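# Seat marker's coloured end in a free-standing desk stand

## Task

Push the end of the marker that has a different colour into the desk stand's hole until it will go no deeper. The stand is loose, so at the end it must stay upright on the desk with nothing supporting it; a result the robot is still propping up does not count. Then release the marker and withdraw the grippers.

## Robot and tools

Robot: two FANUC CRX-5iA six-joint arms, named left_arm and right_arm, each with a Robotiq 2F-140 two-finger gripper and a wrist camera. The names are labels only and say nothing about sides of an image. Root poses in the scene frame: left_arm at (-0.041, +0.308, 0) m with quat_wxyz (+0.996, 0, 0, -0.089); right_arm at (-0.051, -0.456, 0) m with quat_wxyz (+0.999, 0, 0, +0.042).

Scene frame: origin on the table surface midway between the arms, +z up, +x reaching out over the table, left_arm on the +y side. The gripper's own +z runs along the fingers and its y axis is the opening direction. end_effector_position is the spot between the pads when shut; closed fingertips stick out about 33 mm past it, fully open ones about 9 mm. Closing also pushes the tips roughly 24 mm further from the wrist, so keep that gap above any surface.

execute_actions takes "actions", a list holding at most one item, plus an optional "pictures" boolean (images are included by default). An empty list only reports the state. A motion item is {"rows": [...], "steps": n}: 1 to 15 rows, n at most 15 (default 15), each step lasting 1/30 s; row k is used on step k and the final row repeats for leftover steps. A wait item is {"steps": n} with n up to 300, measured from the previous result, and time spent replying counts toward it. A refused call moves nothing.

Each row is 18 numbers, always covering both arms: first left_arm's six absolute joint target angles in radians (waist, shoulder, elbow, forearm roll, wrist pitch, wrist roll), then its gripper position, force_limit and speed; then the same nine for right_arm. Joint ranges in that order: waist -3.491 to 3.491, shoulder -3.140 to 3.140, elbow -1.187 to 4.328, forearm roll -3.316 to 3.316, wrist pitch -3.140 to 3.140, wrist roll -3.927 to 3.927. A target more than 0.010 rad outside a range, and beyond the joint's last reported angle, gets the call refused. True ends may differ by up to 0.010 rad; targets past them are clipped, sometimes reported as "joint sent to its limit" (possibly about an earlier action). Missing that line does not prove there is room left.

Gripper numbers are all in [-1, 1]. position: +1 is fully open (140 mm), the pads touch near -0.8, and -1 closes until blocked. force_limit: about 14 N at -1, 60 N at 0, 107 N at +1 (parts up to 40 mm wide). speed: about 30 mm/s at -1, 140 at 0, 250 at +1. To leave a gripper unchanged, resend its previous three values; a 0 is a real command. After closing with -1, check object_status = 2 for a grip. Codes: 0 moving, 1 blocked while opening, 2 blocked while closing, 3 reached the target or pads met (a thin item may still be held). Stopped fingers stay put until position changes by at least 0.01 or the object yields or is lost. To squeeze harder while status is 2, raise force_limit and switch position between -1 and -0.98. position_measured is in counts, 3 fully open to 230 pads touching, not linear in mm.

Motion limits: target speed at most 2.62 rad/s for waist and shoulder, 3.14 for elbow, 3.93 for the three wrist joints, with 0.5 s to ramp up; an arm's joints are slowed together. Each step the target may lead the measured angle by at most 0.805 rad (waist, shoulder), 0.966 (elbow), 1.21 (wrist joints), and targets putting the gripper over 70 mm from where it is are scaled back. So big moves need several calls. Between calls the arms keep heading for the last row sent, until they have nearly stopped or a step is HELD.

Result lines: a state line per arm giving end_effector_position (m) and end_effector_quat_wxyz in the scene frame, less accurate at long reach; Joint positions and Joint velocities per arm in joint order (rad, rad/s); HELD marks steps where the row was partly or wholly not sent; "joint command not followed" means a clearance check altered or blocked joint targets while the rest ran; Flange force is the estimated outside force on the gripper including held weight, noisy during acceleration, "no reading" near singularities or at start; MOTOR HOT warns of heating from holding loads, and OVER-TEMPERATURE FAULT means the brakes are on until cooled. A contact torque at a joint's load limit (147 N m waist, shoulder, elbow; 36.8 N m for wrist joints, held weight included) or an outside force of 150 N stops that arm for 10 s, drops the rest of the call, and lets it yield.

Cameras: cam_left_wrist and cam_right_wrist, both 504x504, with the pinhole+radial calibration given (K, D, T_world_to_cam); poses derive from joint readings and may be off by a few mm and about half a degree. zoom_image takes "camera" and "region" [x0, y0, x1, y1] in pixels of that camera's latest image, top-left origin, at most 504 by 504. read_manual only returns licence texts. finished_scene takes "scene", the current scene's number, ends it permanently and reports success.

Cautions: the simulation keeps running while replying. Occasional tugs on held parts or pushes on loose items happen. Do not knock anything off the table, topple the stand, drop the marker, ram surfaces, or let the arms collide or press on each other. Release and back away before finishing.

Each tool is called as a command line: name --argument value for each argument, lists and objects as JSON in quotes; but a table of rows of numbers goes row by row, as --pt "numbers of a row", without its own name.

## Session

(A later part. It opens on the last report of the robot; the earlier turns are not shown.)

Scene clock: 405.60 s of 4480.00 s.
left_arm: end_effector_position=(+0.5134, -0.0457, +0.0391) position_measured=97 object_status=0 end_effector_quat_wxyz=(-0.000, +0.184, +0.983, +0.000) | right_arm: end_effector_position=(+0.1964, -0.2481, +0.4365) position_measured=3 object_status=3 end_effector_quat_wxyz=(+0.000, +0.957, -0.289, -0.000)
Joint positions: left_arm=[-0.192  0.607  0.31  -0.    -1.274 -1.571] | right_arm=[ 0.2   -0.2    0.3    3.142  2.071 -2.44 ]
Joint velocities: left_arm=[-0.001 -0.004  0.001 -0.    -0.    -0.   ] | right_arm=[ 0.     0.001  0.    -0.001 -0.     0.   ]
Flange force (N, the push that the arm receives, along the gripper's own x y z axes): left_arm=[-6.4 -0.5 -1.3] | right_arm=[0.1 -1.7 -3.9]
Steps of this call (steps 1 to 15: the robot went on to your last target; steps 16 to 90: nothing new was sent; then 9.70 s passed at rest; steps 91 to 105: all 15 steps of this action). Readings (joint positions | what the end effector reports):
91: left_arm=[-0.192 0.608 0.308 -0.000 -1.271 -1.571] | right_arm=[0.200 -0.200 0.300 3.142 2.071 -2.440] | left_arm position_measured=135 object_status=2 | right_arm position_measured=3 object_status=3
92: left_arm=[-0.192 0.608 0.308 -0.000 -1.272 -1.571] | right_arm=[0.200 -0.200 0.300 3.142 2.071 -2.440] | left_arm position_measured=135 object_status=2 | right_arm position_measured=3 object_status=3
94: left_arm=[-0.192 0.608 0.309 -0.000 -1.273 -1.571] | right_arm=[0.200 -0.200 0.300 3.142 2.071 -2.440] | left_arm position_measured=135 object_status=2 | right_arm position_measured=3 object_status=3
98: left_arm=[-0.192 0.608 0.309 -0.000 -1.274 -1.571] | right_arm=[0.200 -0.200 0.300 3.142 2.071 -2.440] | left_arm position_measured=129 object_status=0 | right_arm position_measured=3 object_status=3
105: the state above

execute_actions --actions '[{"rows": [[-0.1918, 0.5622, 0.4331, 0.0, -1.4417, -1.5708, 0.3, 0, 0, 0.3658, -0.3334, -0.4, 3.1416, 1.0, 0.0, 1, 0, 0]], "steps": 15}]' --pictures false

execute_actions --actions '[{"rows": [[0.0694, 0.5070, 0.3506, 0.0, -1.4144, -1.483, 0.0, 0, 0, 0.3658, -0.3334, -0.8274, 3.1416, 0.3787, 1.5708, 1, 0, 0]], "steps": 15}]' --pictures false

execute_actions --actions '[{"steps": 75}]'

Scene clock: 526.10 s of 4480.00 s.
left_arm: end_effector_position=(+0.5136, -0.0456, +0.1200) position_measured=91 object_status=3 end_effector_quat_wxyz=(-0.000, +0.184, +0.983, +0.000) | right_arm: end_effector_position=(+0.2707, -0.1962, +0.3374) position_measured=3 object_status=3 end_effector_quat_wxyz=(-0.032, +0.991, +0.075, +0.109)
Joint positions: left_arm=[-0.192  0.562  0.433 -0.    -1.442 -1.571] | right_arm=[ 0.275 -0.26  -0.017  3.142  1.586 -1.779]
Joint velocities: left_arm=[-0.001  0.001  0.003 -0.002 -0.001  0.001] | right_arm=[ 0.191 -0.153 -0.806  0.    -1.224  2.21 ]
Flange force (N, the push that the arm receives, along the gripper's own x y z axes): left_arm=[-7.4 -0.4 -3.7] | right_arm=[3.9 -6.8 -5.0]
Steps of this call (steps 1 to 15: the robot went on to your last target; steps 16 to 90: nothing new was sent; then 117.00 s passed at rest; steps 91 to 105: all 15 steps of this action). Readings (joint positions | what the end effector reports):
91: left_arm=[-0.192 0.607 0.310 0.000 -1.274 -1.571] | right_arm=[0.200 -0.200 0.300 3.142 2.071 -2.440] | left_arm position_measured=91 object_status=3 | right_arm position_measured=3 object_status=3
92: left_arm=[-0.192 0.606 0.313 0.000 -1.278 -1.571] | right_arm=[0.200 -0.200 0.298 3.142 2.068 -2.436] | left_arm position_measured=91 object_status=3 | right_arm position_measured=3 object_status=3
94: left_arm=[-0.192 0.597 0.337 0.000 -1.312 -1.571] | right_arm=[0.205 -0.204 0.278 3.142 2.037 -2.402] | left_arm position_measured=91 object_status=3 | right_arm position_measured=3 object_status=3
98: left_arm=[-0.192 0.566 0.421 0.000 -1.425 -1.571] | right_arm=[0.228 -0.222 0.182 3.142 1.890 -2.232] | left_arm position_measured=91 object_status=3 | right_arm position_measured=3 object_status=3
105: the state above

Scene clock: 526.60 s of 4480.00 s.
left_arm: end_effector_position=(+0.5648, +0.1098, +0.1200) position_measured=129 object_status=3 end_effector_quat_wxyz=(+0.000, +0.012, +1.000, +0.000) | right_arm: end_effector_position=(+0.3284, -0.1464, +0.1858) position_measured=3 object_status=3 end_effector_quat_wxyz=(+0.051, +0.788, +0.563, +0.245)
Joint positions: left_arm=[ 0.066  0.508  0.352 -0.    -1.415 -1.484] | right_arm=[ 0.331 -0.306 -0.489  3.142  0.882 -0.744]
Joint velocities: left_arm=[ 0.179 -0.039 -0.056  0.001  0.019  0.061] | right_arm=[ 0.09  -0.072 -0.881 -0.    -1.3    2.643]
Flange force (N, the push that the arm receives, along the gripper's own x y z axes): left_arm=[-3.1 28.1 -2.2] | right_arm=[9.3 -1.4 1.3]
Steps of this call (steps 1 to 15: all 15 steps of this action). Readings (joint positions | what the end effector reports):
1: left_arm=[-0.192 0.562 0.433 -0.000 -1.442 -1.571] | right_arm=[0.281 -0.266 -0.044 3.142 1.544 -1.702] | left_arm position_measured=91 object_status=0 | right_arm position_measured=3 object_status=3
2: left_arm=[-0.189 0.562 0.433 -0.000 -1.442 -1.570] | right_arm=[0.287 -0.270 -0.073 3.142 1.500 -1.626] | left_arm position_measured=94 object_status=0 | right_arm position_measured=3 object_status=3
4: left_arm=[-0.167 0.557 0.426 -0.000 -1.439 -1.562] | right_arm=[0.296 -0.277 -0.140 3.142 1.400 -1.497] | left_arm position_measured=109 object_status=0 | right_arm position_measured=3 object_status=3
8: left_arm=[-0.073 0.537 0.396 -0.000 -1.429 -1.531] | right_arm=[0.309 -0.288 -0.270 3.142 1.206 -1.270] | left_arm position_measured=129 object_status=0 | right_arm position_measured=3 object_status=3
15: the state above

Scene clock: 529.10 s of 4480.00 s.
left_arm: end_effector_position=(+0.5652, +0.1119, +0.1199) position_measured=129 object_status=3 end_effector_quat_wxyz=(+0.000, +0.010, +1.000, -0.000) | right_arm: end_effector_position=(+0.3189, -0.1329, +0.0954) position_measured=3 object_status=3 end_effector_quat_wxyz=(+0.333, -0.209, +0.916, +0.076)
Joint positions: left_arm=[ 0.069  0.507  0.351  0.    -1.414 -1.483] | right_arm=[ 0.366 -0.333 -0.827  3.142  0.379  1.571]
Joint velocities: left_arm=[ 0.001  0.    -0.     0.001 -0.001 -0.001] | right_arm=[ 0. -0.  0. -0.  0. -0.]
Flange force (N, the push that the arm receives, along the gripper's own x y z axes): left_arm=[-2.7 0.0 -1.7] | right_arm=no reading
Steps of this call (steps 1 to 45: the robot went on to your last target; steps 46 to 75: nothing new was sent). Readings (joint positions | what the end effector reports):
1: left_arm=[0.069 0.507 0.351 -0.000 -1.414 -1.483] | right_arm=[0.334 -0.308 -0.518 3.142 0.838 -0.651] | left_arm position_measured=129 object_status=3 | right_arm position_measured=3 object_status=3
2: left_arm=[0.069 0.507 0.351 -0.000 -1.414 -1.483] | right_arm=[0.337 -0.310 -0.547 3.142 0.795 -0.553] | left_arm position_measured=129 object_status=3 | right_arm position_measured=3 object_status=3
4: left_arm=[0.069 0.507 0.351 -0.000 -1.414 -1.483] | right_arm=[0.343 -0.315 -0.603 3.142 0.712 -0.335] | left_arm position_measured=129 object_status=3 | right_arm position_measured=3 object_status=3
8: left_arm=[0.069 0.507 0.351 -0.000 -1.414 -1.483] | right_arm=[0.353 -0.323 -0.698 3.142 0.571 0.159] | left_arm position_measured=129 object_status=3 | right_arm position_measured=3 object_status=3
75: the state above
All arms were judged still, so your last target was given up. Only a new action makes them travel on or press farther. Fingers that are still opening or closing keep moving.
camera_calibration (this result's frames):
cam_left_wrist: T_world_to_cam=[[0.234958, 0.970252, 0.0583629, -0.25839], [0.856368, -0.235036, 0.459773, -0.522771], [0.459813, -0.0580472, -0.886116, 0.0410914], [0, 0, 0, 1]] pos_world=[0.489501, 0.130218, 0.291848]
cam_right_wrist: T_world_to_cam=[[-0.346796, 0.934707, 0.0778154, 0.229175], [0.393523, 0.0696916, 0.916669, -0.209207], [0.851394, 0.34852, -0.391998, -0.0076182], [0, 0, 0, 1]] pos_world=[0.168291, -0.196977, 0.170954]

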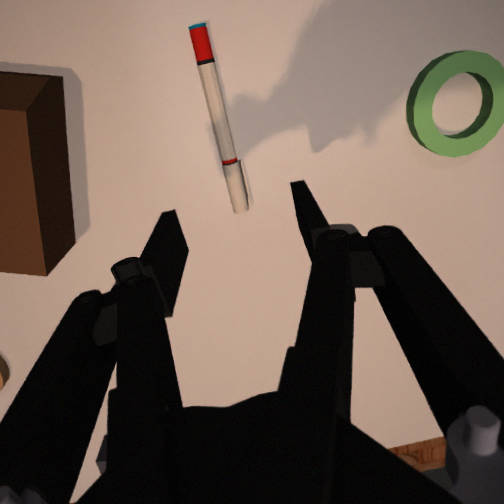

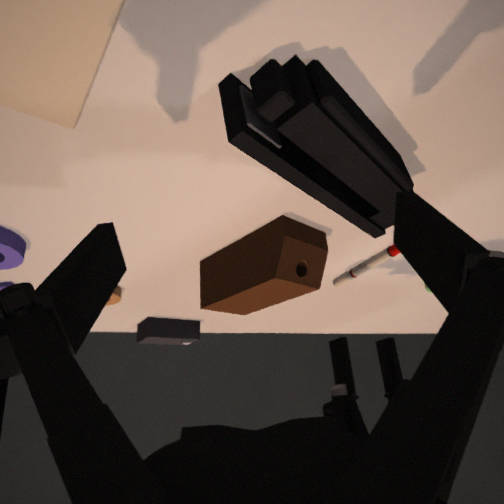

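zoom_image --camera "cam_right_wrist" --region '[190, 200, 340, 330]'

zoom_image --camera "cam_left_wrist" --region '[130, 10, 340, 230]'

Region (190, 200, 340, 330) of cam_right_wrist's 504x504 image, scaled by 3.360, with more detail than that image has; it fills the top 437 rows of this view, and the rest is white.

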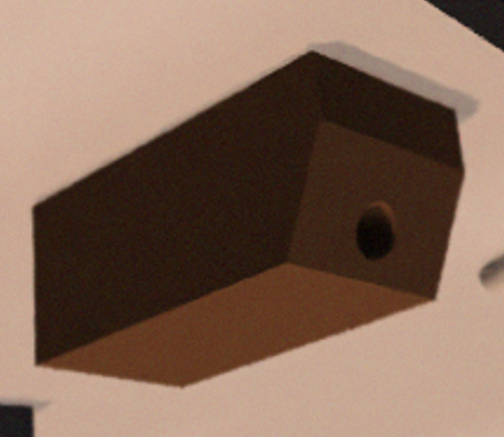

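Region (130, 10, 340, 230) of cam_left_wrist's 504x504 image, scaled by 2.291, with more detail than that image has; it fills the left 481 columns of this view, and the rest is white.

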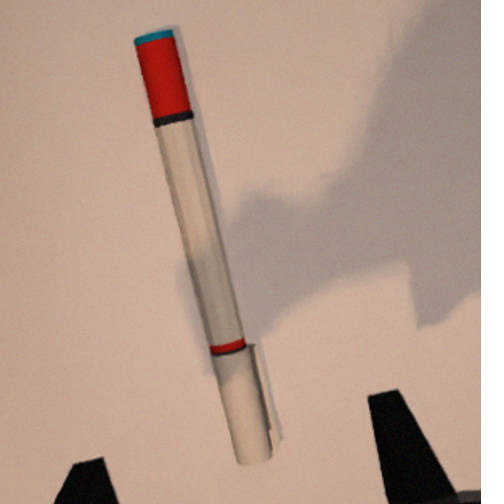

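execute_actions --actions '[{"rows": [[0.0671, 0.4791, 0.1662, 0.0, -1.2579, -1.4927, -0.35, 0, 0, 0.3658, -0.3334, -0.8274, 3.1416, 0.3787, 1.5708, 1, 0, 0]], "steps": 15}]'

Scene clock: 622.30 s of 4480.00 s.
left_arm: end_effector_position=(+0.5393, +0.1133, +0.0601) position_measured=173 object_status=3 end_effector_quat_wxyz=(+0.000, +0.016, +1.000, +0.000) | right_arm: end_effector_position=(+0.3189, -0.1328, +0.0954) position_measured=3 object_status=3 end_effector_quat_wxyz=(+0.333, -0.209, +0.916, +0.076)
Joint positions: left_arm=[ 0.067  0.479  0.166 -0.    -1.258 -1.493] | right_arm=[ 0.366 -0.333 -0.827  3.142  0.379  1.571]
Joint velocities: left_arm=[-0.     0.001 -0.002 -0.     0.001  0.   ] | right_arm=[ 0.    -0.001 -0.    -0.     0.    -0.   ]
Flange force (N, the push that the arm receives, along the gripper's own x y z axes): left_arm=[-4.9 -0.6 -0.9] | right_arm=no reading
Steps of this call (steps 1 to 90: nothing new was sent; then 89.70 s passed at rest; steps 91 to 105: all 15 steps of this action). Readings (joint positions | what the end effector reports):
91: left_arm=[0.069 0.507 0.350 0.000 -1.414 -1.483] | right_arm=[0.366 -0.333 -0.827 3.142 0.379 1.571] | left_arm position_measured=129 object_status=0 | right_arm position_measured=3 object_status=3
92: left_arm=[0.069 0.507 0.347 0.000 -1.411 -1.483] | right_arm=[0.366 -0.333 -0.827 3.142 0.379 1.571] | left_arm position_measured=131 object_status=0 | right_arm position_measured=3 object_status=3
94: left_arm=[0.069 0.503 0.320 0.000 -1.389 -1.484] | right_arm=[0.366 -0.333 -0.827 3.142 0.379 1.571] | left_arm position_measured=146 object_status=0 | right_arm position_measured=3 object_status=3
98: left_arm=[0.068 0.486 0.206 -0.000 -1.292 -1.491] | right_arm=[0.366 -0.333 -0.827 3.142 0.379 1.571] | left_arm position_measured=173 object_status=0 | right_arm position_measured=3 object_status=3
105: the state above
camera_calibration (this result's frames):
cam_left_wrist: T_world_to_cam=[[0.246606, 0.967352, 0.0584439, -0.256152], [0.853376, -0.245339, 0.459954, -0.469948], [0.459276, -0.0635527, -0.886017, 0.000951601], [0, 0, 0, 1]] pos_world=[0.463774, 0.132553, 0.231968]
cam_right_wrist: T_world_to_cam=[[-0.34679, 0.934708, 0.0778274, 0.22917], [0.393528, 0.0696791, 0.916668, -0.209212], [0.851394, 0.348518, -0.391998, -0.00761845], [0, 0, 0, 1]] pos_world=[0.168291, -0.196975, 0.170956]

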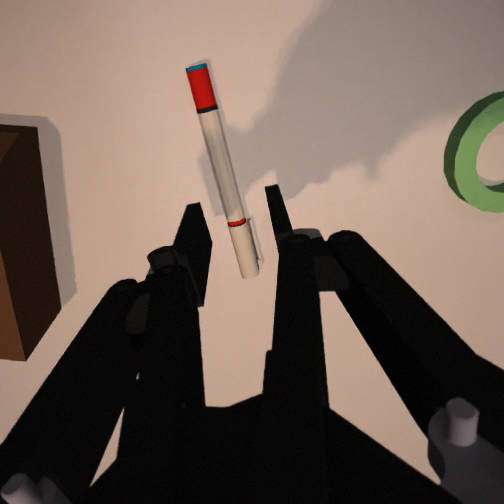

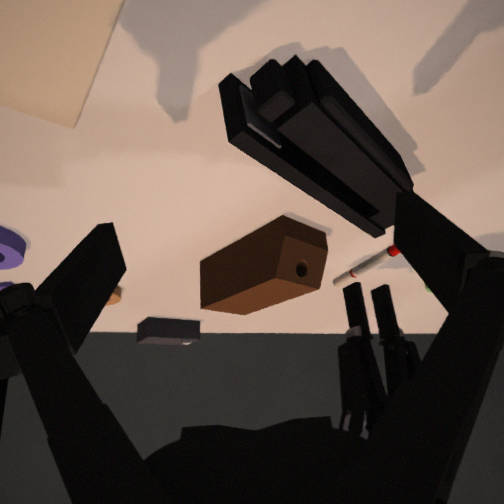

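execute_actions --actions '[{"rows": [[0.0671, 0.4991, 0.1353, 0.0, -1.2070, -1.4927, -0.35, 0, 0, 0.3658, -0.3334, -0.8274, 3.1416, 0.3787, 1.5708, 1, 0, 0]], "steps": 15}]' --pictures false

execute_actions --actions '[{"rows": [[0.0671, 0.4991, 0.1353, 0.0, -1.2070, -1.4927, -1, 0.5, -0.5, 0.3658, -0.3334, -0.8274, 3.1416, 0.3787, 1.5708, 1, 0, 0]], "steps": 15}]' --pictures false

execute_actions --actions '[{"steps": 12}]'

Scene clock: 631.67 s of 4480.00 s.
left_arm: end_effector_position=(+0.5391, +0.1133, +0.0354) position_measured=173 object_status=3 end_effector_quat_wxyz=(-0.000, +0.016, +1.000, +0.000) | right_arm: end_effector_position=(+0.3189, -0.1328, +0.0954) position_measured=3 object_status=3 end_effector_quat_wxyz=(+0.333, -0.209, +0.916, +0.076)
Joint positions: left_arm=[ 0.067  0.499  0.135 -0.    -1.207 -1.493] | right_arm=[ 0.366 -0.333 -0.827  3.142  0.379  1.571]
Joint velocities: left_arm=[ 0.    -0.001  0.001  0.001  0.     0.001] | right_arm=[ 0.001 -0.001  0.     0.    -0.     0.   ]
Flange force (N, the push that the arm receives, along the gripper's own x y z axes): left_arm=[-0.5 1.3 -1.3] | right_arm=no reading
Steps of this call (steps 1 to 15: the robot went on to your last target; steps 16 to 90: nothing new was sent; then 5.87 s passed at rest; steps 91 to 105: all 15 steps of this action). Readings (joint positions | what the end effector reports):
91: left_arm=[0.067 0.479 0.166 0.000 -1.258 -1.493] | right_arm=[0.366 -0.333 -0.827 3.142 0.379 1.571] | left_arm position_measured=173 object_status=3 | right_arm position_measured=3 object_status=3
92: left_arm=[0.067 0.480 0.164 0.000 -1.253 -1.493] | right_arm=[0.366 -0.333 -0.827 3.142 0.379 1.571] | left_arm position_measured=173 object_status=3 | right_arm position_measured=3 object_status=3
94: left_arm=[0.067 0.492 0.145 0.000 -1.224 -1.493] | right_arm=[0.366 -0.333 -0.827 3.142 0.379 1.571] | left_arm position_measured=173 object_status=3 | right_arm position_measured=3 object_status=3
98: left_arm=[0.067 0.499 0.135 -0.000 -1.207 -1.493] | right_arm=[0.366 -0.333 -0.827 3.142 0.379 1.571] | left_arm position_measured=173 object_status=3 | right_arm position_measured=3 object_status=3
105: the state above

Scene clock: 632.17 s of 4480.00 s.
left_arm: end_effector_position=(+0.5391, +0.1133, +0.0355) position_measured=221 object_status=0 end_effector_quat_wxyz=(+0.000, +0.016, +1.000, -0.000) | right_arm: end_effector_position=(+0.3189, -0.1328, +0.0954) position_measured=3 object_status=3 end_effector_quat_wxyz=(+0.333, -0.209, +0.916, +0.076)
Joint positions: left_arm=[ 0.067  0.499  0.135  0.    -1.207 -1.493] | right_arm=[ 0.366 -0.333 -0.827  3.142  0.379  1.571]
Joint velocities: left_arm=[-0.    -0.     0.001 -0.001  0.     0.   ] | right_arm=[0. 0. 0. 0. 0. 0.]
Flange force (N, the push that the arm receives, along the gripper's own x y z axes): left_arm=[-1.8 1.0 -6.1] | right_arm=no reading
Steps of this call (steps 1 to 15: all 15 steps of this action). Readings (joint positions | what the end effector reports):
1: left_arm=[0.067 0.499 0.135 -0.000 -1.207 -1.493] | right_arm=[0.366 -0.333 -0.827 3.142 0.379 1.571] | left_arm position_measured=173 object_status=0 | right_arm position_measured=3 object_status=3
2: left_arm=[0.067 0.499 0.135 0.000 -1.207 -1.493] | right_arm=[0.366 -0.333 -0.827 3.142 0.379 1.571] | left_arm position_measured=175 object_status=0 | right_arm position_measured=3 object_status=3
4: left_arm=[0.067 0.499 0.135 0.000 -1.207 -1.493] | right_arm=[0.366 -0.333 -0.827 3.142 0.379 1.571] | left_arm position_measured=184 object_status=0 | right_arm position_measured=3 object_status=3
8: left_arm=[0.067 0.499 0.135 0.000 -1.207 -1.493] | right_arm=[0.366 -0.333 -0.827 3.142 0.379 1.571] | left_arm position_measured=202 object_status=0 | right_arm position_measured=3 object_status=3
15: the state above

Scene clock: 632.57 s of 4480.00 s.
left_arm: end_effector_position=(+0.5391, +0.1133, +0.0355) position_measured=221 object_status=2 end_effector_quat_wxyz=(+0.000, +0.016, +1.000, -0.000) | right_arm: end_effector_position=(+0.3189, -0.1328, +0.0954) position_measured=3 object_status=3 end_effector_quat_wxyz=(+0.333, -0.209, +0.916, +0.076)
Joint positions: left_arm=[ 0.067  0.499  0.135  0.    -1.207 -1.493] | right_arm=[ 0.366 -0.333 -0.827  3.142  0.379  1.571]
Joint velocities: left_arm=[ 0.001 -0.001  0.001 -0.001 -0.     0.   ] | right_arm=[ 0.    -0.001 -0.    -0.    -0.    -0.   ]
Flange force (N, the push that the arm receives, along the gripper's own x y z axes): left_arm=[-2.8 0.7 -6.5] | right_arm=no reading
Steps of this call (steps 1 to 12: the robot went on to your last target). Readings (joint positions | what the end effector reports):
1: left_arm=[0.067 0.499 0.135 0.000 -1.207 -1.493] | right_arm=[0.366 -0.333 -0.827 3.142 0.379 1.571] | left_arm position_measured=221 object_status=0 | right_arm position_measured=3 object_status=3
2: left_arm=[0.067 0.499 0.135 0.000 -1.207 -1.493] | right_arm=[0.366 -0.333 -0.827 3.142 0.379 1.571] | left_arm position_measured=221 object_status=0 | right_arm position_measured=3 object_status=3
4: left_arm=[0.067 0.499 0.135 0.000 -1.207 -1.493] | right_arm=[0.366 -0.333 -0.827 3.142 0.379 1.571] | left_arm position_measured=221 object_status=2 | right_arm position_measured=3 object_status=3
8: left_arm=[0.067 0.499 0.135 0.000 -1.207 -1.493] | right_arm=[0.366 -0.333 -0.827 3.142 0.379 1.571] | left_arm position_measured=221 object_status=2 | right_arm position_measured=3 object_status=3
12: the state above
camera_calibration (this result's frames):
cam_left_wrist: T_world_to_cam=[[0.246583, 0.967365, 0.0583282, -0.254654], [0.853454, -0.245274, 0.459844, -0.458616], [0.459144, -0.0636093, -0.886082, -0.0206758], [0, 0, 0, 1]] pos_world=[0.463694, 0.132542, 0.207425]
cam_right_wrist: T_world_to_cam=[[-0.34679, 0.934708, 0.0778274, 0.22917], [0.393529, 0.0696792, 0.916668, -0.209212], [0.851394, 0.348518, -0.391998, -0.0076184], [0, 0, 0, 1]] pos_world=[0.168291, -0.196975, 0.170956]

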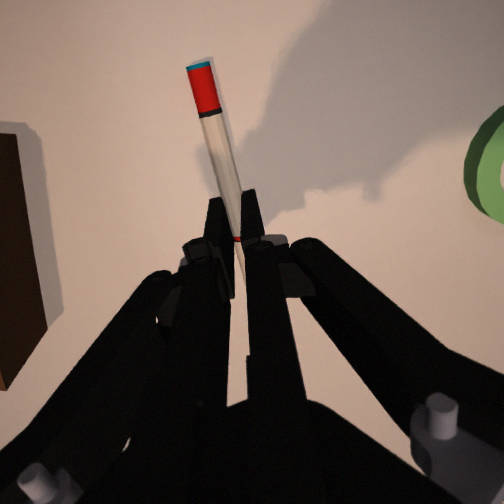

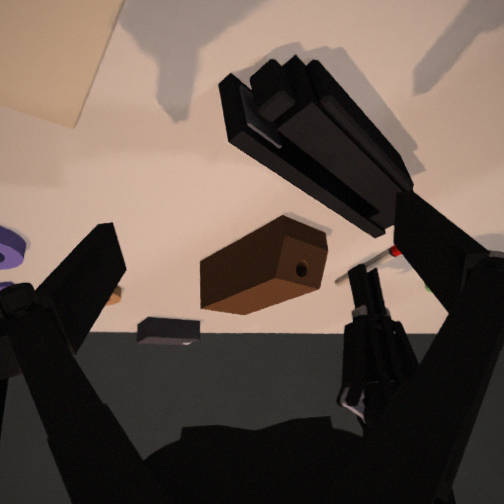

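execute_actions --actions '[{"rows": [[0.0671, 0.4791, 0.1662, 0.0, -1.2579, -1.4927, -1, 0.5, -0.5, 0.3658, -0.3334, -0.8274, 3.1416, 0.3787, 1.5708, 1, 0, 0]], "steps": 15}]'

zoom_image --camera "cam_right_wrist" --region '[310, 220, 430, 340]'

Scene clock: 660.23 s of 4480.00 s.
left_arm: end_effector_position=(+0.5392, +0.1133, +0.0600) position_measured=221 object_status=2 end_effector_quat_wxyz=(+0.000, +0.016, +1.000, -0.000) | right_arm: end_effector_position=(+0.3189, -0.1328, +0.0954) position_measured=3 object_status=3 end_effector_quat_wxyz=(+0.333, -0.209, +0.916, +0.076)
Joint positions: left_arm=[ 0.067  0.479  0.166  0.    -1.258 -1.493] | right_arm=[ 0.366 -0.333 -0.827  3.142  0.379  1.571]
Joint velocities: left_arm=[ 0.001  0.    -0.001  0.    -0.001 -0.001] | right_arm=[ 0.    -0.    -0.     0.001 -0.    -0.   ]
Flange force (N, the push that the arm receives, along the gripper's own x y z axes): left_arm=[-2.1 0.8 -1.2] | right_arm=no reading
Steps of this call (steps 1 to 15: the robot went on to your last target; steps 16 to 90: nothing new was sent; then 24.17 s passed at rest; steps 91 to 105: all 15 steps of this action). Readings (joint positions | what the end effector reports):
91: left_arm=[0.067 0.499 0.135 -0.000 -1.207 -1.493] | right_arm=[0.366 -0.333 -0.827 3.142 0.379 1.571] | left_arm position_measured=221 object_status=2 | right_arm position_measured=3 object_status=3
92: left_arm=[0.067 0.498 0.138 -0.000 -1.211 -1.493] | right_arm=[0.366 -0.333 -0.827 3.142 0.379 1.571] | left_arm position_measured=221 object_status=2 | right_arm position_measured=3 object_status=3
94: left_arm=[0.067 0.486 0.156 -0.000 -1.241 -1.493] | right_arm=[0.366 -0.333 -0.827 3.142 0.379 1.571] | left_arm position_measured=221 object_status=2 | right_arm position_measured=3 object_status=3
98: left_arm=[0.067 0.479 0.166 0.000 -1.258 -1.493] | right_arm=[0.366 -0.333 -0.827 3.142 0.379 1.571] | left_arm position_measured=221 object_status=2 | right_arm position_measured=3 object_status=3
105: the state above
camera_calibration (this result's frames):
cam_left_wrist: T_world_to_cam=[[0.246599, 0.967359, 0.0583624, -0.256108], [0.85346, -0.245305, 0.459816, -0.469887], [0.459124, -0.0635801, -0.886094, 0.00100582], [0, 0, 0, 1]] pos_world=[0.463724, 0.132547, 0.2319]
cam_right_wrist: T_world_to_cam=[[-0.34679, 0.934708, 0.0778273, 0.22917], [0.393528, 0.0696791, 0.916668, -0.209212], [0.851394, 0.348518, -0.391998, -0.00761849], [0, 0, 0, 1]] pos_world=[0.168291, -0.196975, 0.170956]

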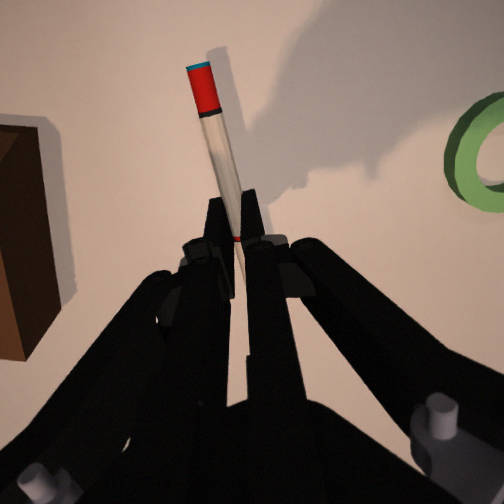

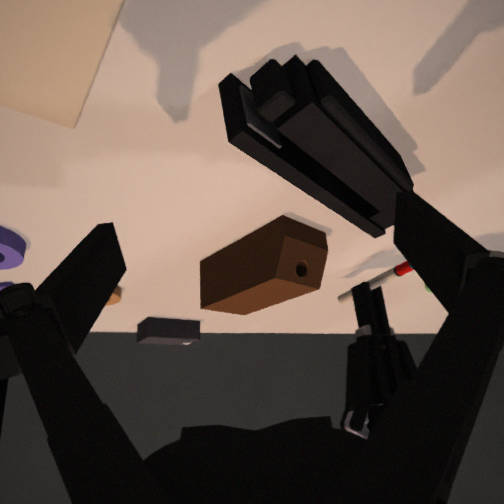

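Region (310, 220, 430, 340) of cam_right_wrist's 504x504 image, scaled by 4.200, with more detail than that image has.

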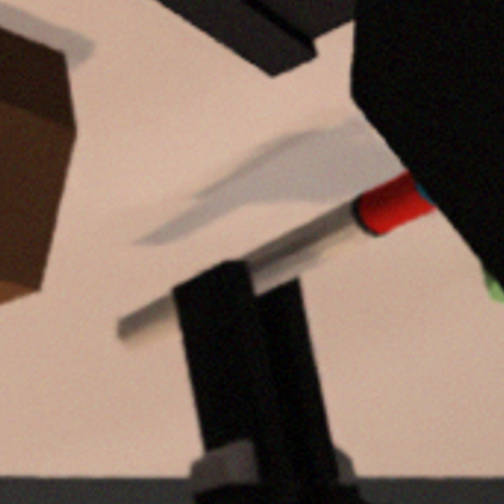

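execute_actions --actions '[{"rows": [[0.0671, 0.4421, 0.2572, 0.0, -1.3859, -1.4927, -1, 0.5, -0.5, 0.3658, -0.3334, -0.8274, 3.1416, 0.3787, 1.5708, 1, 0, 0]], "steps": 10}]' --pictures false

execute_actions --actions '[{"rows": [[-0.1918, 0.5781, 0.5279, 0.0, -1.9971, 1.5708, -1, 0.5, -0.5, 0.3658, -0.3334, -0.8274, 3.1416, 0.3787, 1.5708, 1, 0, 0]], "steps": 15}]' --pictures false

execute_actions --actions '[{"steps": 40}]' --pictures false

execute_actions --actions '[{"rows": [[-0.1918, 0.6580, 0.4847, 0.0, -1.8739, 1.5708, -1, 0.5, -0.5, 0.3658, -0.3334, -0.8274, 3.1416, 0.3787, 1.5708, 1, 0, 0]], "steps": 15}]'

Scene clock: 708.17 s of 4480.00 s.
left_arm: end_effector_position=(+0.5391, +0.1134, +0.1200) position_measured=221 object_status=2 end_effector_quat_wxyz=(+0.000, +0.016, +1.000, +0.000) | right_arm: end_effector_position=(+0.3189, -0.1328, +0.0954) position_measured=3 object_status=3 end_effector_quat_wxyz=(+0.333, -0.209, +0.916, +0.076)
Joint positions: left_arm=[ 0.067  0.442  0.257 -0.    -1.386 -1.493] | right_arm=[ 0.366 -0.333 -0.827  3.142  0.379  1.571]
Joint velocities: left_arm=[-0.001  0.009  0.002 -0.004 -0.007  0.002] | right_arm=[-0.    -0.    -0.    -0.001 -0.     0.   ]
Flange force (N, the push that the arm receives, along the gripper's own x y z axes): left_arm=[-8.6 0.3 0.8] | right_arm=no reading
Steps of this call (steps 1 to 15: the robot went on to your last target; steps 16 to 90: nothing new was sent; then 44.60 s passed at rest; steps 91 to 100: all 10 steps of this action). Readings (joint positions | what the end effector reports):
91: left_arm=[0.067 0.479 0.166 -0.000 -1.258 -1.493] | right_arm=[0.366 -0.333 -0.827 3.142 0.379 1.571] | left_arm position_measured=221 object_status=2 | right_arm position_measured=3 object_status=3
92: left_arm=[0.067 0.478 0.168 -0.000 -1.262 -1.493] | right_arm=[0.366 -0.333 -0.827 3.142 0.379 1.571] | left_arm position_measured=221 object_status=2 | right_arm position_measured=3 object_status=3
94: left_arm=[0.067 0.469 0.193 -0.000 -1.296 -1.493] | right_arm=[0.366 -0.333 -0.827 3.142 0.379 1.571] | left_arm position_measured=221 object_status=2 | right_arm position_measured=3 object_status=3
98: left_arm=[0.067 0.442 0.255 0.000 -1.382 -1.493] | right_arm=[0.366 -0.333 -0.827 3.142 0.379 1.571] | left_arm position_measured=221 object_status=2 | right_arm position_measured=3 object_status=3
100: the state above

Scene clock: 708.67 s of 4480.00 s.
left_arm: end_effector_position=(+0.4551, +0.0529, +0.1450) position_measured=221 object_status=2 end_effector_quat_wxyz=(-0.104, -0.285, +0.951, +0.061) | right_arm: end_effector_position=(+0.3189, -0.1328, +0.0954) position_measured=3 object_status=3 end_effector_quat_wxyz=(+0.333, -0.209, +0.916, +0.076)
Joint positions: left_arm=[-0.063  0.513  0.393 -0.    -1.693 -0.749] | right_arm=[ 0.366 -0.333 -0.827  3.142  0.379  1.571]
Joint velocities: left_arm=[-0.329  0.167  0.344  0.    -0.772  2.595] | right_arm=[ 0.     0.001  0.     0.001 -0.     0.   ]
Flange force (N, the push that the arm receives, along the gripper's own x y z axes): left_arm=[-1.0 -2.3 0.1] | right_arm=no reading
Steps of this call (steps 1 to 15: all 15 steps of this action). Readings (joint positions | what the end effector reports):
1: left_arm=[0.067 0.442 0.257 -0.000 -1.386 -1.493] | right_arm=[0.366 -0.333 -0.827 3.142 0.379 1.571] | left_arm position_measured=221 object_status=2 | right_arm position_measured=3 object_status=3
2: left_arm=[0.067 0.443 0.258 -0.000 -1.388 -1.489] | right_arm=[0.366 -0.333 -0.827 3.142 0.379 1.571] | left_arm position_measured=221 object_status=2 | right_arm position_measured=3 object_status=3
4: left_arm=[0.060 0.448 0.266 -0.000 -1.405 -1.455] | right_arm=[0.366 -0.333 -0.827 3.142 0.379 1.571] | left_arm position_measured=221 object_status=2 | right_arm position_measured=3 object_status=3
8: left_arm=[0.023 0.469 0.304 -0.000 -1.491 -1.284] | right_arm=[0.366 -0.333 -0.827 3.142 0.379 1.571] | left_arm position_measured=221 object_status=2 | right_arm position_measured=3 object_status=3
15: the state above

Scene clock: 710.00 s of 4480.00 s.
left_arm: end_effector_position=(+0.3690, +0.0103, +0.1900) position_measured=221 object_status=2 end_effector_quat_wxyz=(-0.043, +0.955, -0.178, -0.232) | right_arm: end_effector_position=(+0.3189, -0.1328, +0.0954) position_measured=3 object_status=3 end_effector_quat_wxyz=(+0.333, -0.209, +0.916, +0.076)
Joint positions: left_arm=[-0.192  0.578  0.528 -0.    -1.997  1.571] | right_arm=[ 0.366 -0.333 -0.827  3.142  0.379  1.571]
Joint velocities: left_arm=[ 0.002 -0.     0.     0.002  0.     0.001] | right_arm=[ 0.    -0.001 -0.    -0.    -0.     0.   ]
Flange force (N, the push that the arm receives, along the gripper's own x y z axes): left_arm=[3.0 -0.5 -3.6] | right_arm=no reading
Steps of this call (steps 1 to 40: the robot went on to your last target). Readings (joint positions | what the end effector reports):
1: left_arm=[-0.074 0.518 0.405 -0.000 -1.719 -0.659] | right_arm=[0.366 -0.333 -0.827 3.142 0.379 1.571] | left_arm position_measured=221 object_status=2 | right_arm position_measured=3 object_status=3
2: left_arm=[-0.084 0.523 0.416 -0.000 -1.744 -0.564] | right_arm=[0.366 -0.333 -0.827 3.142 0.379 1.571] | left_arm position_measured=221 object_status=2 | right_arm position_measured=3 object_status=3
4: left_arm=[-0.105 0.534 0.437 -0.000 -1.791 -0.359] | right_arm=[0.366 -0.333 -0.827 3.142 0.379 1.571] | left_arm position_measured=221 object_status=2 | right_arm position_measured=3 object_status=3
8: left_arm=[-0.140 0.552 0.473 -0.000 -1.874 0.118] | right_arm=[0.366 -0.333 -0.827 3.142 0.379 1.571] | left_arm position_measured=221 object_status=2 | right_arm position_measured=3 object_status=3
40: the state above

Scene clock: 710.50 s of 4480.00 s.
left_arm: end_effector_position=(+0.3884, +0.0027, +0.1184) position_measured=221 object_status=2 end_effector_quat_wxyz=(-0.043, +0.955, -0.178, -0.232) | right_arm: end_effector_position=(+0.3189, -0.1328, +0.0954) position_measured=3 object_status=3 end_effector_quat_wxyz=(+0.333, -0.209, +0.916, +0.076)
Joint positions: left_arm=[-0.192  0.658  0.485  0.    -1.874  1.571] | right_arm=[ 0.366 -0.333 -0.827  3.142  0.379  1.571]
Joint velocities: left_arm=[-0.    -0.001  0.001 -0.     0.     0.   ] | right_arm=[0.    0.002 0.    0.    0.    0.   ]
Flange force (N, the push that the arm receives, along the gripper's own x y z axes): left_arm=[2.8 -1.2 -3.0] | right_arm=no reading
Steps of this call (steps 1 to 15: all 15 steps of this action). Readings (joint positions | what the end effector reports):
1: left_arm=[-0.192 0.578 0.528 -0.000 -1.997 1.571] | right_arm=[0.366 -0.333 -0.827 3.142 0.379 1.571] | left_arm position_measured=221 object_status=2 | right_arm position_measured=3 object_status=3
2: left_arm=[-0.192 0.581 0.527 0.000 -1.993 1.571] | right_arm=[0.366 -0.333 -0.827 3.142 0.379 1.571] | left_arm position_measured=221 object_status=2 | right_arm position_measured=3 object_status=3
4: left_arm=[-0.192 0.602 0.515 0.000 -1.959 1.571] | right_arm=[0.366 -0.333 -0.827 3.142 0.379 1.571] | left_arm position_measured=221 object_status=2 | right_arm position_measured=3 object_status=3
8: left_arm=[-0.192 0.657 0.485 -0.000 -1.877 1.571] | right_arm=[0.366 -0.333 -0.827 3.142 0.379 1.571] | left_arm position_measured=221 object_status=2 | right_arm position_measured=3 object_status=3
15: the state above
camera_calibration (this result's frames):
cam_left_wrist: T_world_to_cam=[[-0.505266, -0.84969, 0.150774, 0.170676], [-0.438284, 0.403174, 0.803341, 0.0640636], [-0.743379, 0.339819, -0.576116, 0.544262], [0, 0, 0, 1]] pos_world=[0.518908, -0.065758, 0.23636]
cam_right_wrist: T_world_to_cam=[[-0.34679, 0.934708, 0.0778272, 0.22917], [0.393528, 0.0696794, 0.916668, -0.209212], [0.851394, 0.348518, -0.391998, -0.00761838], [0, 0, 0, 1]] pos_world=[0.168291, -0.196975, 0.170956]

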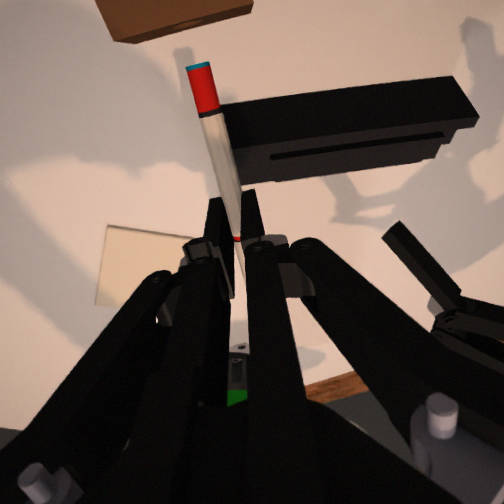

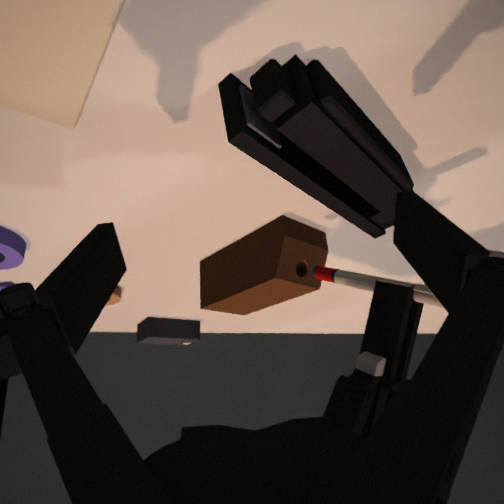

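zoom_image --camera "cam_right_wrist" --region '[270, 210, 410, 320]'

zoom_image --camera "cam_left_wrist" --region '[90, 0, 290, 200]'

Region (270, 210, 410, 320) of cam_right_wrist's 504x504 image, scaled by 3.600, with more detail than that image has; it fills the top 396 rows of this view, and the rest is white.

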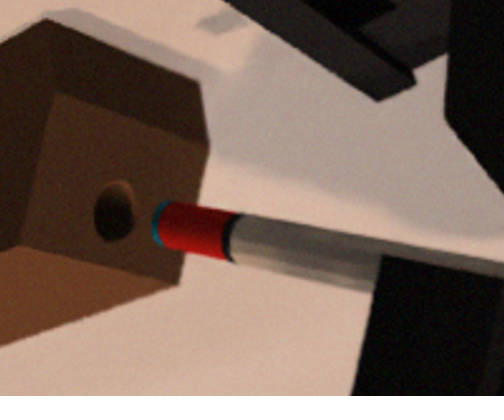

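Region (90, 0, 290, 200) of cam_left_wrist's 504x504 image, scaled by 2.520, with more detail than that image has.

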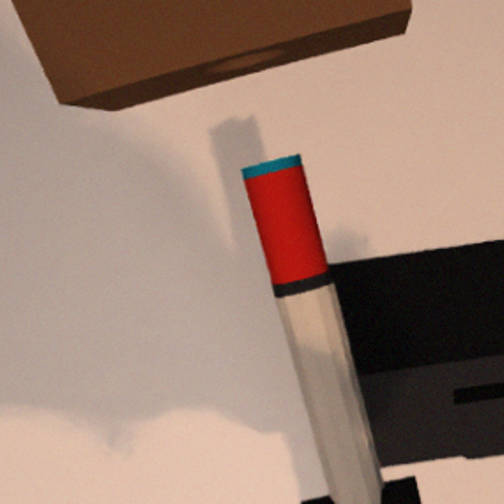

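execute_actions --actions '[{"rows": [[-0.1918, 0.6980, 0.5326, 0.0, -1.8819, 1.5708, -1, 0.5, -0.5, 0.3658, -0.3334, -0.8274, 3.1416, 0.3787, 1.5708, 1, 0, 0], [-0.1918, 0.6980, 0.5326, 0.0, -1.8819, 1.5708, -1, 0.5, -0.5, 0.3658, -0.3334, -0.8274, 3.1416, 0.3787, 1.5708, 1, 0, 0], [-0.1918, 0.6980, 0.5326, 0.0, -1.8819, 1.5708, -1, 0.5, -0.5, 0.3658, -0.3334, -0.8274, 3.1416, 0.3787, 1.5708, 1, 0, 0], [-0.1918, 0.6980, 0.5326, 0.0, -1.8819, 1.5708, -1, 0.5, -0.5, 0.3658, -0.3334, -0.8274, 3.1416, 0.3787, 1.5708, 1, 0, 0], [-0.1918, 0.7252, 0.5662, 0.0, -1.8883, 1.5708, -1, 0.5, -0.5, 0.3658, -0.3334, -0.8274, 3.1416, 0.3787, 1.5708, 1, 0, 0]], "steps": 15}]'

zoom_image --camera "cam_right_wrist" --region '[270, 220, 370, 310]'

zoom_image --camera "cam_left_wrist" --region '[110, 0, 290, 150]'

Scene clock: 791.17 s of 4480.00 s.
left_arm: end_effector_position=(+0.4092, -0.0052, +0.1069) position_measured=221 object_status=2 end_effector_quat_wxyz=(-0.043, +0.955, -0.178, -0.232) | right_arm: end_effector_position=(+0.3189, -0.1328, +0.0954) position_measured=3 object_status=3 end_effector_quat_wxyz=(+0.333, -0.209, +0.916, +0.076)
Joint positions: left_arm=[-0.192  0.725  0.566 -0.    -1.888  1.571] | right_arm=[ 0.366 -0.333 -0.827  3.142  0.379  1.571]
Joint velocities: left_arm=[ 0.001  0.001  0.001 -0.     0.     0.001] | right_arm=[-0.    -0.001 -0.    -0.    -0.     0.   ]
Flange force (N, the push that the arm receives, along the gripper's own x y z axes): left_arm=[4.0 -1.3 -4.0] | right_arm=no reading
Steps of this call (steps 1 to 15: the robot went on to your last target; steps 16 to 90: nothing new was sent; then 77.17 s passed at rest; steps 91 to 105: all 15 steps of this action). Readings (joint positions | what the end effector reports):
91: left_arm=[-0.192 0.658 0.485 -0.000 -1.874 1.571] | right_arm=[0.366 -0.333 -0.827 3.142 0.379 1.571] | left_arm position_measured=221 object_status=2 | right_arm position_measured=3 object_status=3
92: left_arm=[-0.192 0.660 0.488 -0.000 -1.874 1.571] | right_arm=[0.366 -0.333 -0.827 3.142 0.379 1.571] | left_arm position_measured=221 object_status=2 | right_arm position_measured=3 object_status=3
94: left_arm=[-0.192 0.681 0.513 -0.000 -1.878 1.571] | right_arm=[0.366 -0.333 -0.827 3.142 0.379 1.571] | left_arm position_measured=221 object_status=2 | right_arm position_measured=3 object_status=3
98: left_arm=[-0.192 0.721 0.561 -0.000 -1.887 1.571] | right_arm=[0.366 -0.333 -0.827 3.142 0.379 1.571] | left_arm position_measured=221 object_status=2 | right_arm position_measured=3 object_status=3
105: the state above
camera_calibration (this result's frames):
cam_left_wrist: T_world_to_cam=[[-0.505174, -0.849774, 0.150606, 0.176184], [-0.438176, 0.402899, 0.803538, 0.0855587], [-0.743505, 0.339935, -0.575885, 0.555702], [0, 0, 0, 1]] pos_world=[0.539661, -0.0736573, 0.224736]
cam_right_wrist: T_world_to_cam=[[-0.346789, 0.934709, 0.0778273, 0.22917], [0.39353, 0.06968, 0.916667, -0.209211], [0.851394, 0.348518, -0.392, -0.00761828], [0, 0, 0, 1]] pos_world=[0.168291, -0.196975, 0.170955]

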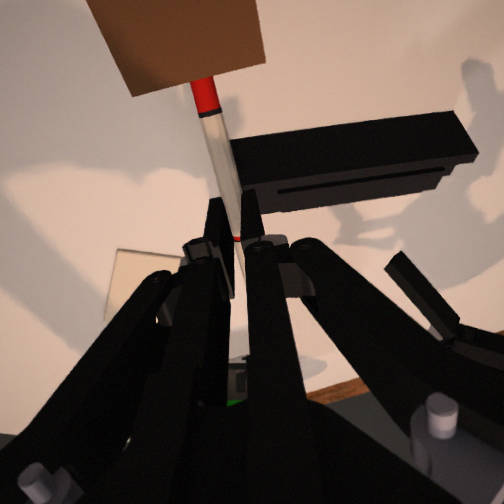

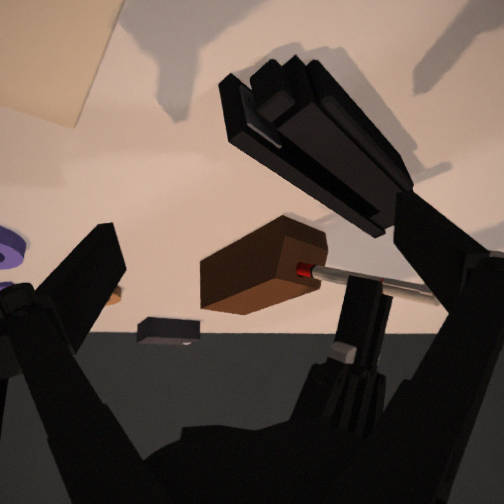

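Region (270, 220, 370, 310) of cam_right_wrist's 504x504 image, scaled by 5.040, with more detail than that image has; it fills the top 454 rows of this view, and the rest is white.

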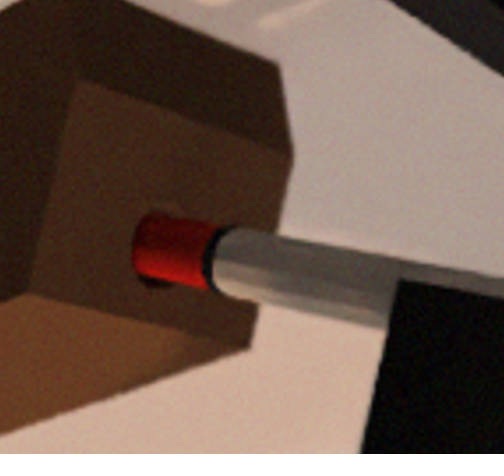

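Region (110, 0, 290, 150) of cam_left_wrist's 504x504 image, scaled by 2.800, with more detail than that image has.

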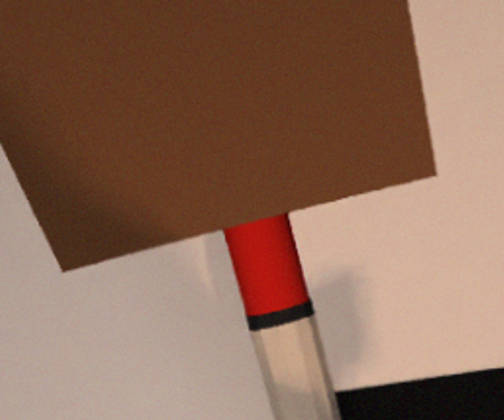

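execute_actions --actions '[{"rows": [[-0.1918, 0.7321, 0.5748, 0.0, -1.8900, 1.5708, -1, 0.5, -0.5, 0.3658, -0.3334, -0.8274, 3.1416, 0.3787, 1.5708, 1, 0, 0], [-0.1918, 0.7321, 0.5748, 0.0, -1.8900, 1.5708, -1, 0.5, -0.5, 0.3658, -0.3334, -0.8274, 3.1416, 0.3787, 1.5708, 1, 0, 0], [-0.1918, 0.7390, 0.5835, 0.0, -1.8918, 1.5708, -1, 0.5, -0.5, 0.3658, -0.3334, -0.8274, 3.1416, 0.3787, 1.5708, 1, 0, 0], [-0.1918, 0.7390, 0.5835, 0.0, -1.8918, 1.5708, -1, 0.5, -0.5, 0.3658, -0.3334, -0.8274, 3.1416, 0.3787, 1.5708, 1, 0, 0], [-0.1918, 0.7459, 0.5922, 0.0, -1.8936, 1.5708, -1, 0.5, -0.5, 0.3658, -0.3334, -0.8274, 3.1416, 0.3787, 1.5708, 1, 0, 0], [-0.1918, 0.7459, 0.5922, 0.0, -1.8936, 1.5708, -1, 0.5, -0.5, 0.3658, -0.3334, -0.8274, 3.1416, 0.3787, 1.5708, 1, 0, 0], [-0.1918, 0.7529, 0.6011, 0.0, -1.8955, 1.5708, -1, 0.5, -0.5, 0.3658, -0.3334, -0.8274, 3.1416, 0.3787, 1.5708, 1, 0, 0], [-0.1918, 0.7529, 0.6011, 0.0, -1.8955, 1.5708, -1, 0.5, -0.5, 0.3658, -0.3334, -0.8274, 3.1416, 0.3787, 1.5708, 1, 0, 0], [-0.1918, 0.7599, 0.6101, 0.0, -1.8975, 1.5708, -1, 0.5, -0.5, 0.3658, -0.3334, -0.8274, 3.1416, 0.3787, 1.5708, 1, 0, 0], [-0.1918, 0.7599, 0.6101, 0.0, -1.8975, 1.5708, -1, 0.5, -0.5, 0.3658, -0.3334, -0.8274, 3.1416, 0.3787, 1.5708, 1, 0, 0], [-0.1918, 0.7670, 0.6191, 0.0, -1.8994, 1.5708, -1, 0.5, -0.5, 0.3658, -0.3334, -0.8274, 3.1416, 0.3787, 1.5708, 1, 0, 0]], "steps": 15}]'

zoom_image --camera "cam_right_wrist" --region '[190, 200, 370, 330]'

Scene clock: 816.37 s of 4480.00 s.
left_arm: end_effector_position=(+0.4215, -0.0100, +0.1000) position_measured=221 object_status=2 end_effector_quat_wxyz=(-0.043, +0.955, -0.178, -0.232) | right_arm: end_effector_position=(+0.3189, -0.1328, +0.0954) position_measured=3 object_status=3 end_effector_quat_wxyz=(+0.333, -0.209, +0.916, +0.076)
Joint positions: left_arm=[-0.192  0.767  0.619  0.    -1.899  1.571] | right_arm=[ 0.366 -0.333 -0.827  3.142  0.379  1.571]
Joint velocities: left_arm=[ 0.    -0.002  0.004  0.    -0.001  0.   ] | right_arm=[ 0.001 -0.001 -0.     0.001  0.    -0.   ]
Flange force (N, the push that the arm receives, along the gripper's own x y z axes): left_arm=[1.3 -0.6 -2.4] | right_arm=no reading
Steps of this call (steps 1 to 15: the robot went on to your last target; steps 16 to 90: nothing new was sent; then 21.70 s passed at rest; steps 91 to 105: all 15 steps of this action). Readings (joint positions | what the end effector reports):
91: left_arm=[-0.192 0.725 0.566 0.000 -1.888 1.571] | right_arm=[0.366 -0.333 -0.827 3.142 0.379 1.571] | left_arm position_measured=221 object_status=2 | right_arm position_measured=3 object_status=3
92: left_arm=[-0.192 0.727 0.569 0.000 -1.888 1.571] | right_arm=[0.366 -0.333 -0.827 3.142 0.379 1.571] | left_arm position_measured=221 object_status=2 | right_arm position_measured=3 object_status=3
94: left_arm=[-0.192 0.734 0.578 0.000 -1.890 1.571] | right_arm=[0.366 -0.333 -0.827 3.142 0.379 1.571] | left_arm position_measured=221 object_status=2 | right_arm position_measured=3 object_status=3
98: left_arm=[-0.192 0.748 0.595 0.000 -1.894 1.571] | right_arm=[0.366 -0.333 -0.827 3.142 0.379 1.571] | left_arm position_measured=221 object_status=2 | right_arm position_measured=3 object_status=3
105: the state above
camera_calibration (this result's frames):
cam_left_wrist: T_world_to_cam=[[-0.505252, -0.849715, 0.150683, 0.17935], [-0.438153, 0.403018, 0.803491, 0.0984673], [-0.743466, 0.339943, -0.575931, 0.562581], [0, 0, 0, 1]] pos_world=[0.552021, -0.0785332, 0.217865]
cam_right_wrist: T_world_to_cam=[[-0.346789, 0.934709, 0.077827, 0.22917], [0.39353, 0.0696802, 0.916667, -0.209211], [0.851394, 0.348518, -0.392001, -0.00761826], [0, 0, 0, 1]] pos_world=[0.168291, -0.196975, 0.170955]

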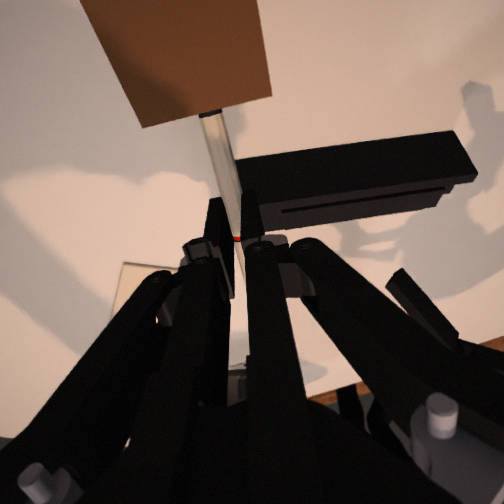

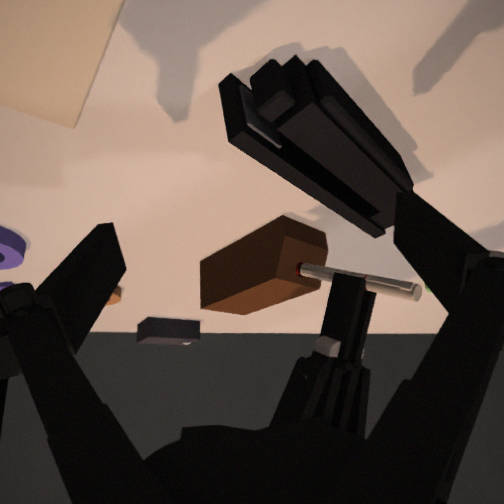

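Region (190, 200, 370, 330) of cam_right_wrist's 504x504 image, scaled by 2.800, with more detail than that image has.

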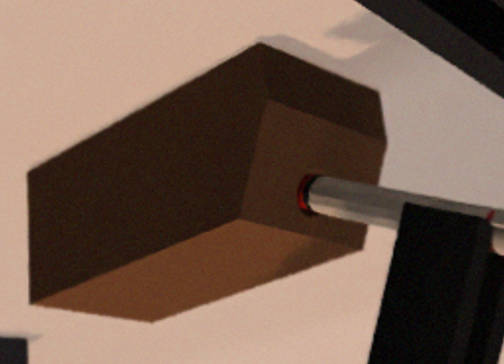

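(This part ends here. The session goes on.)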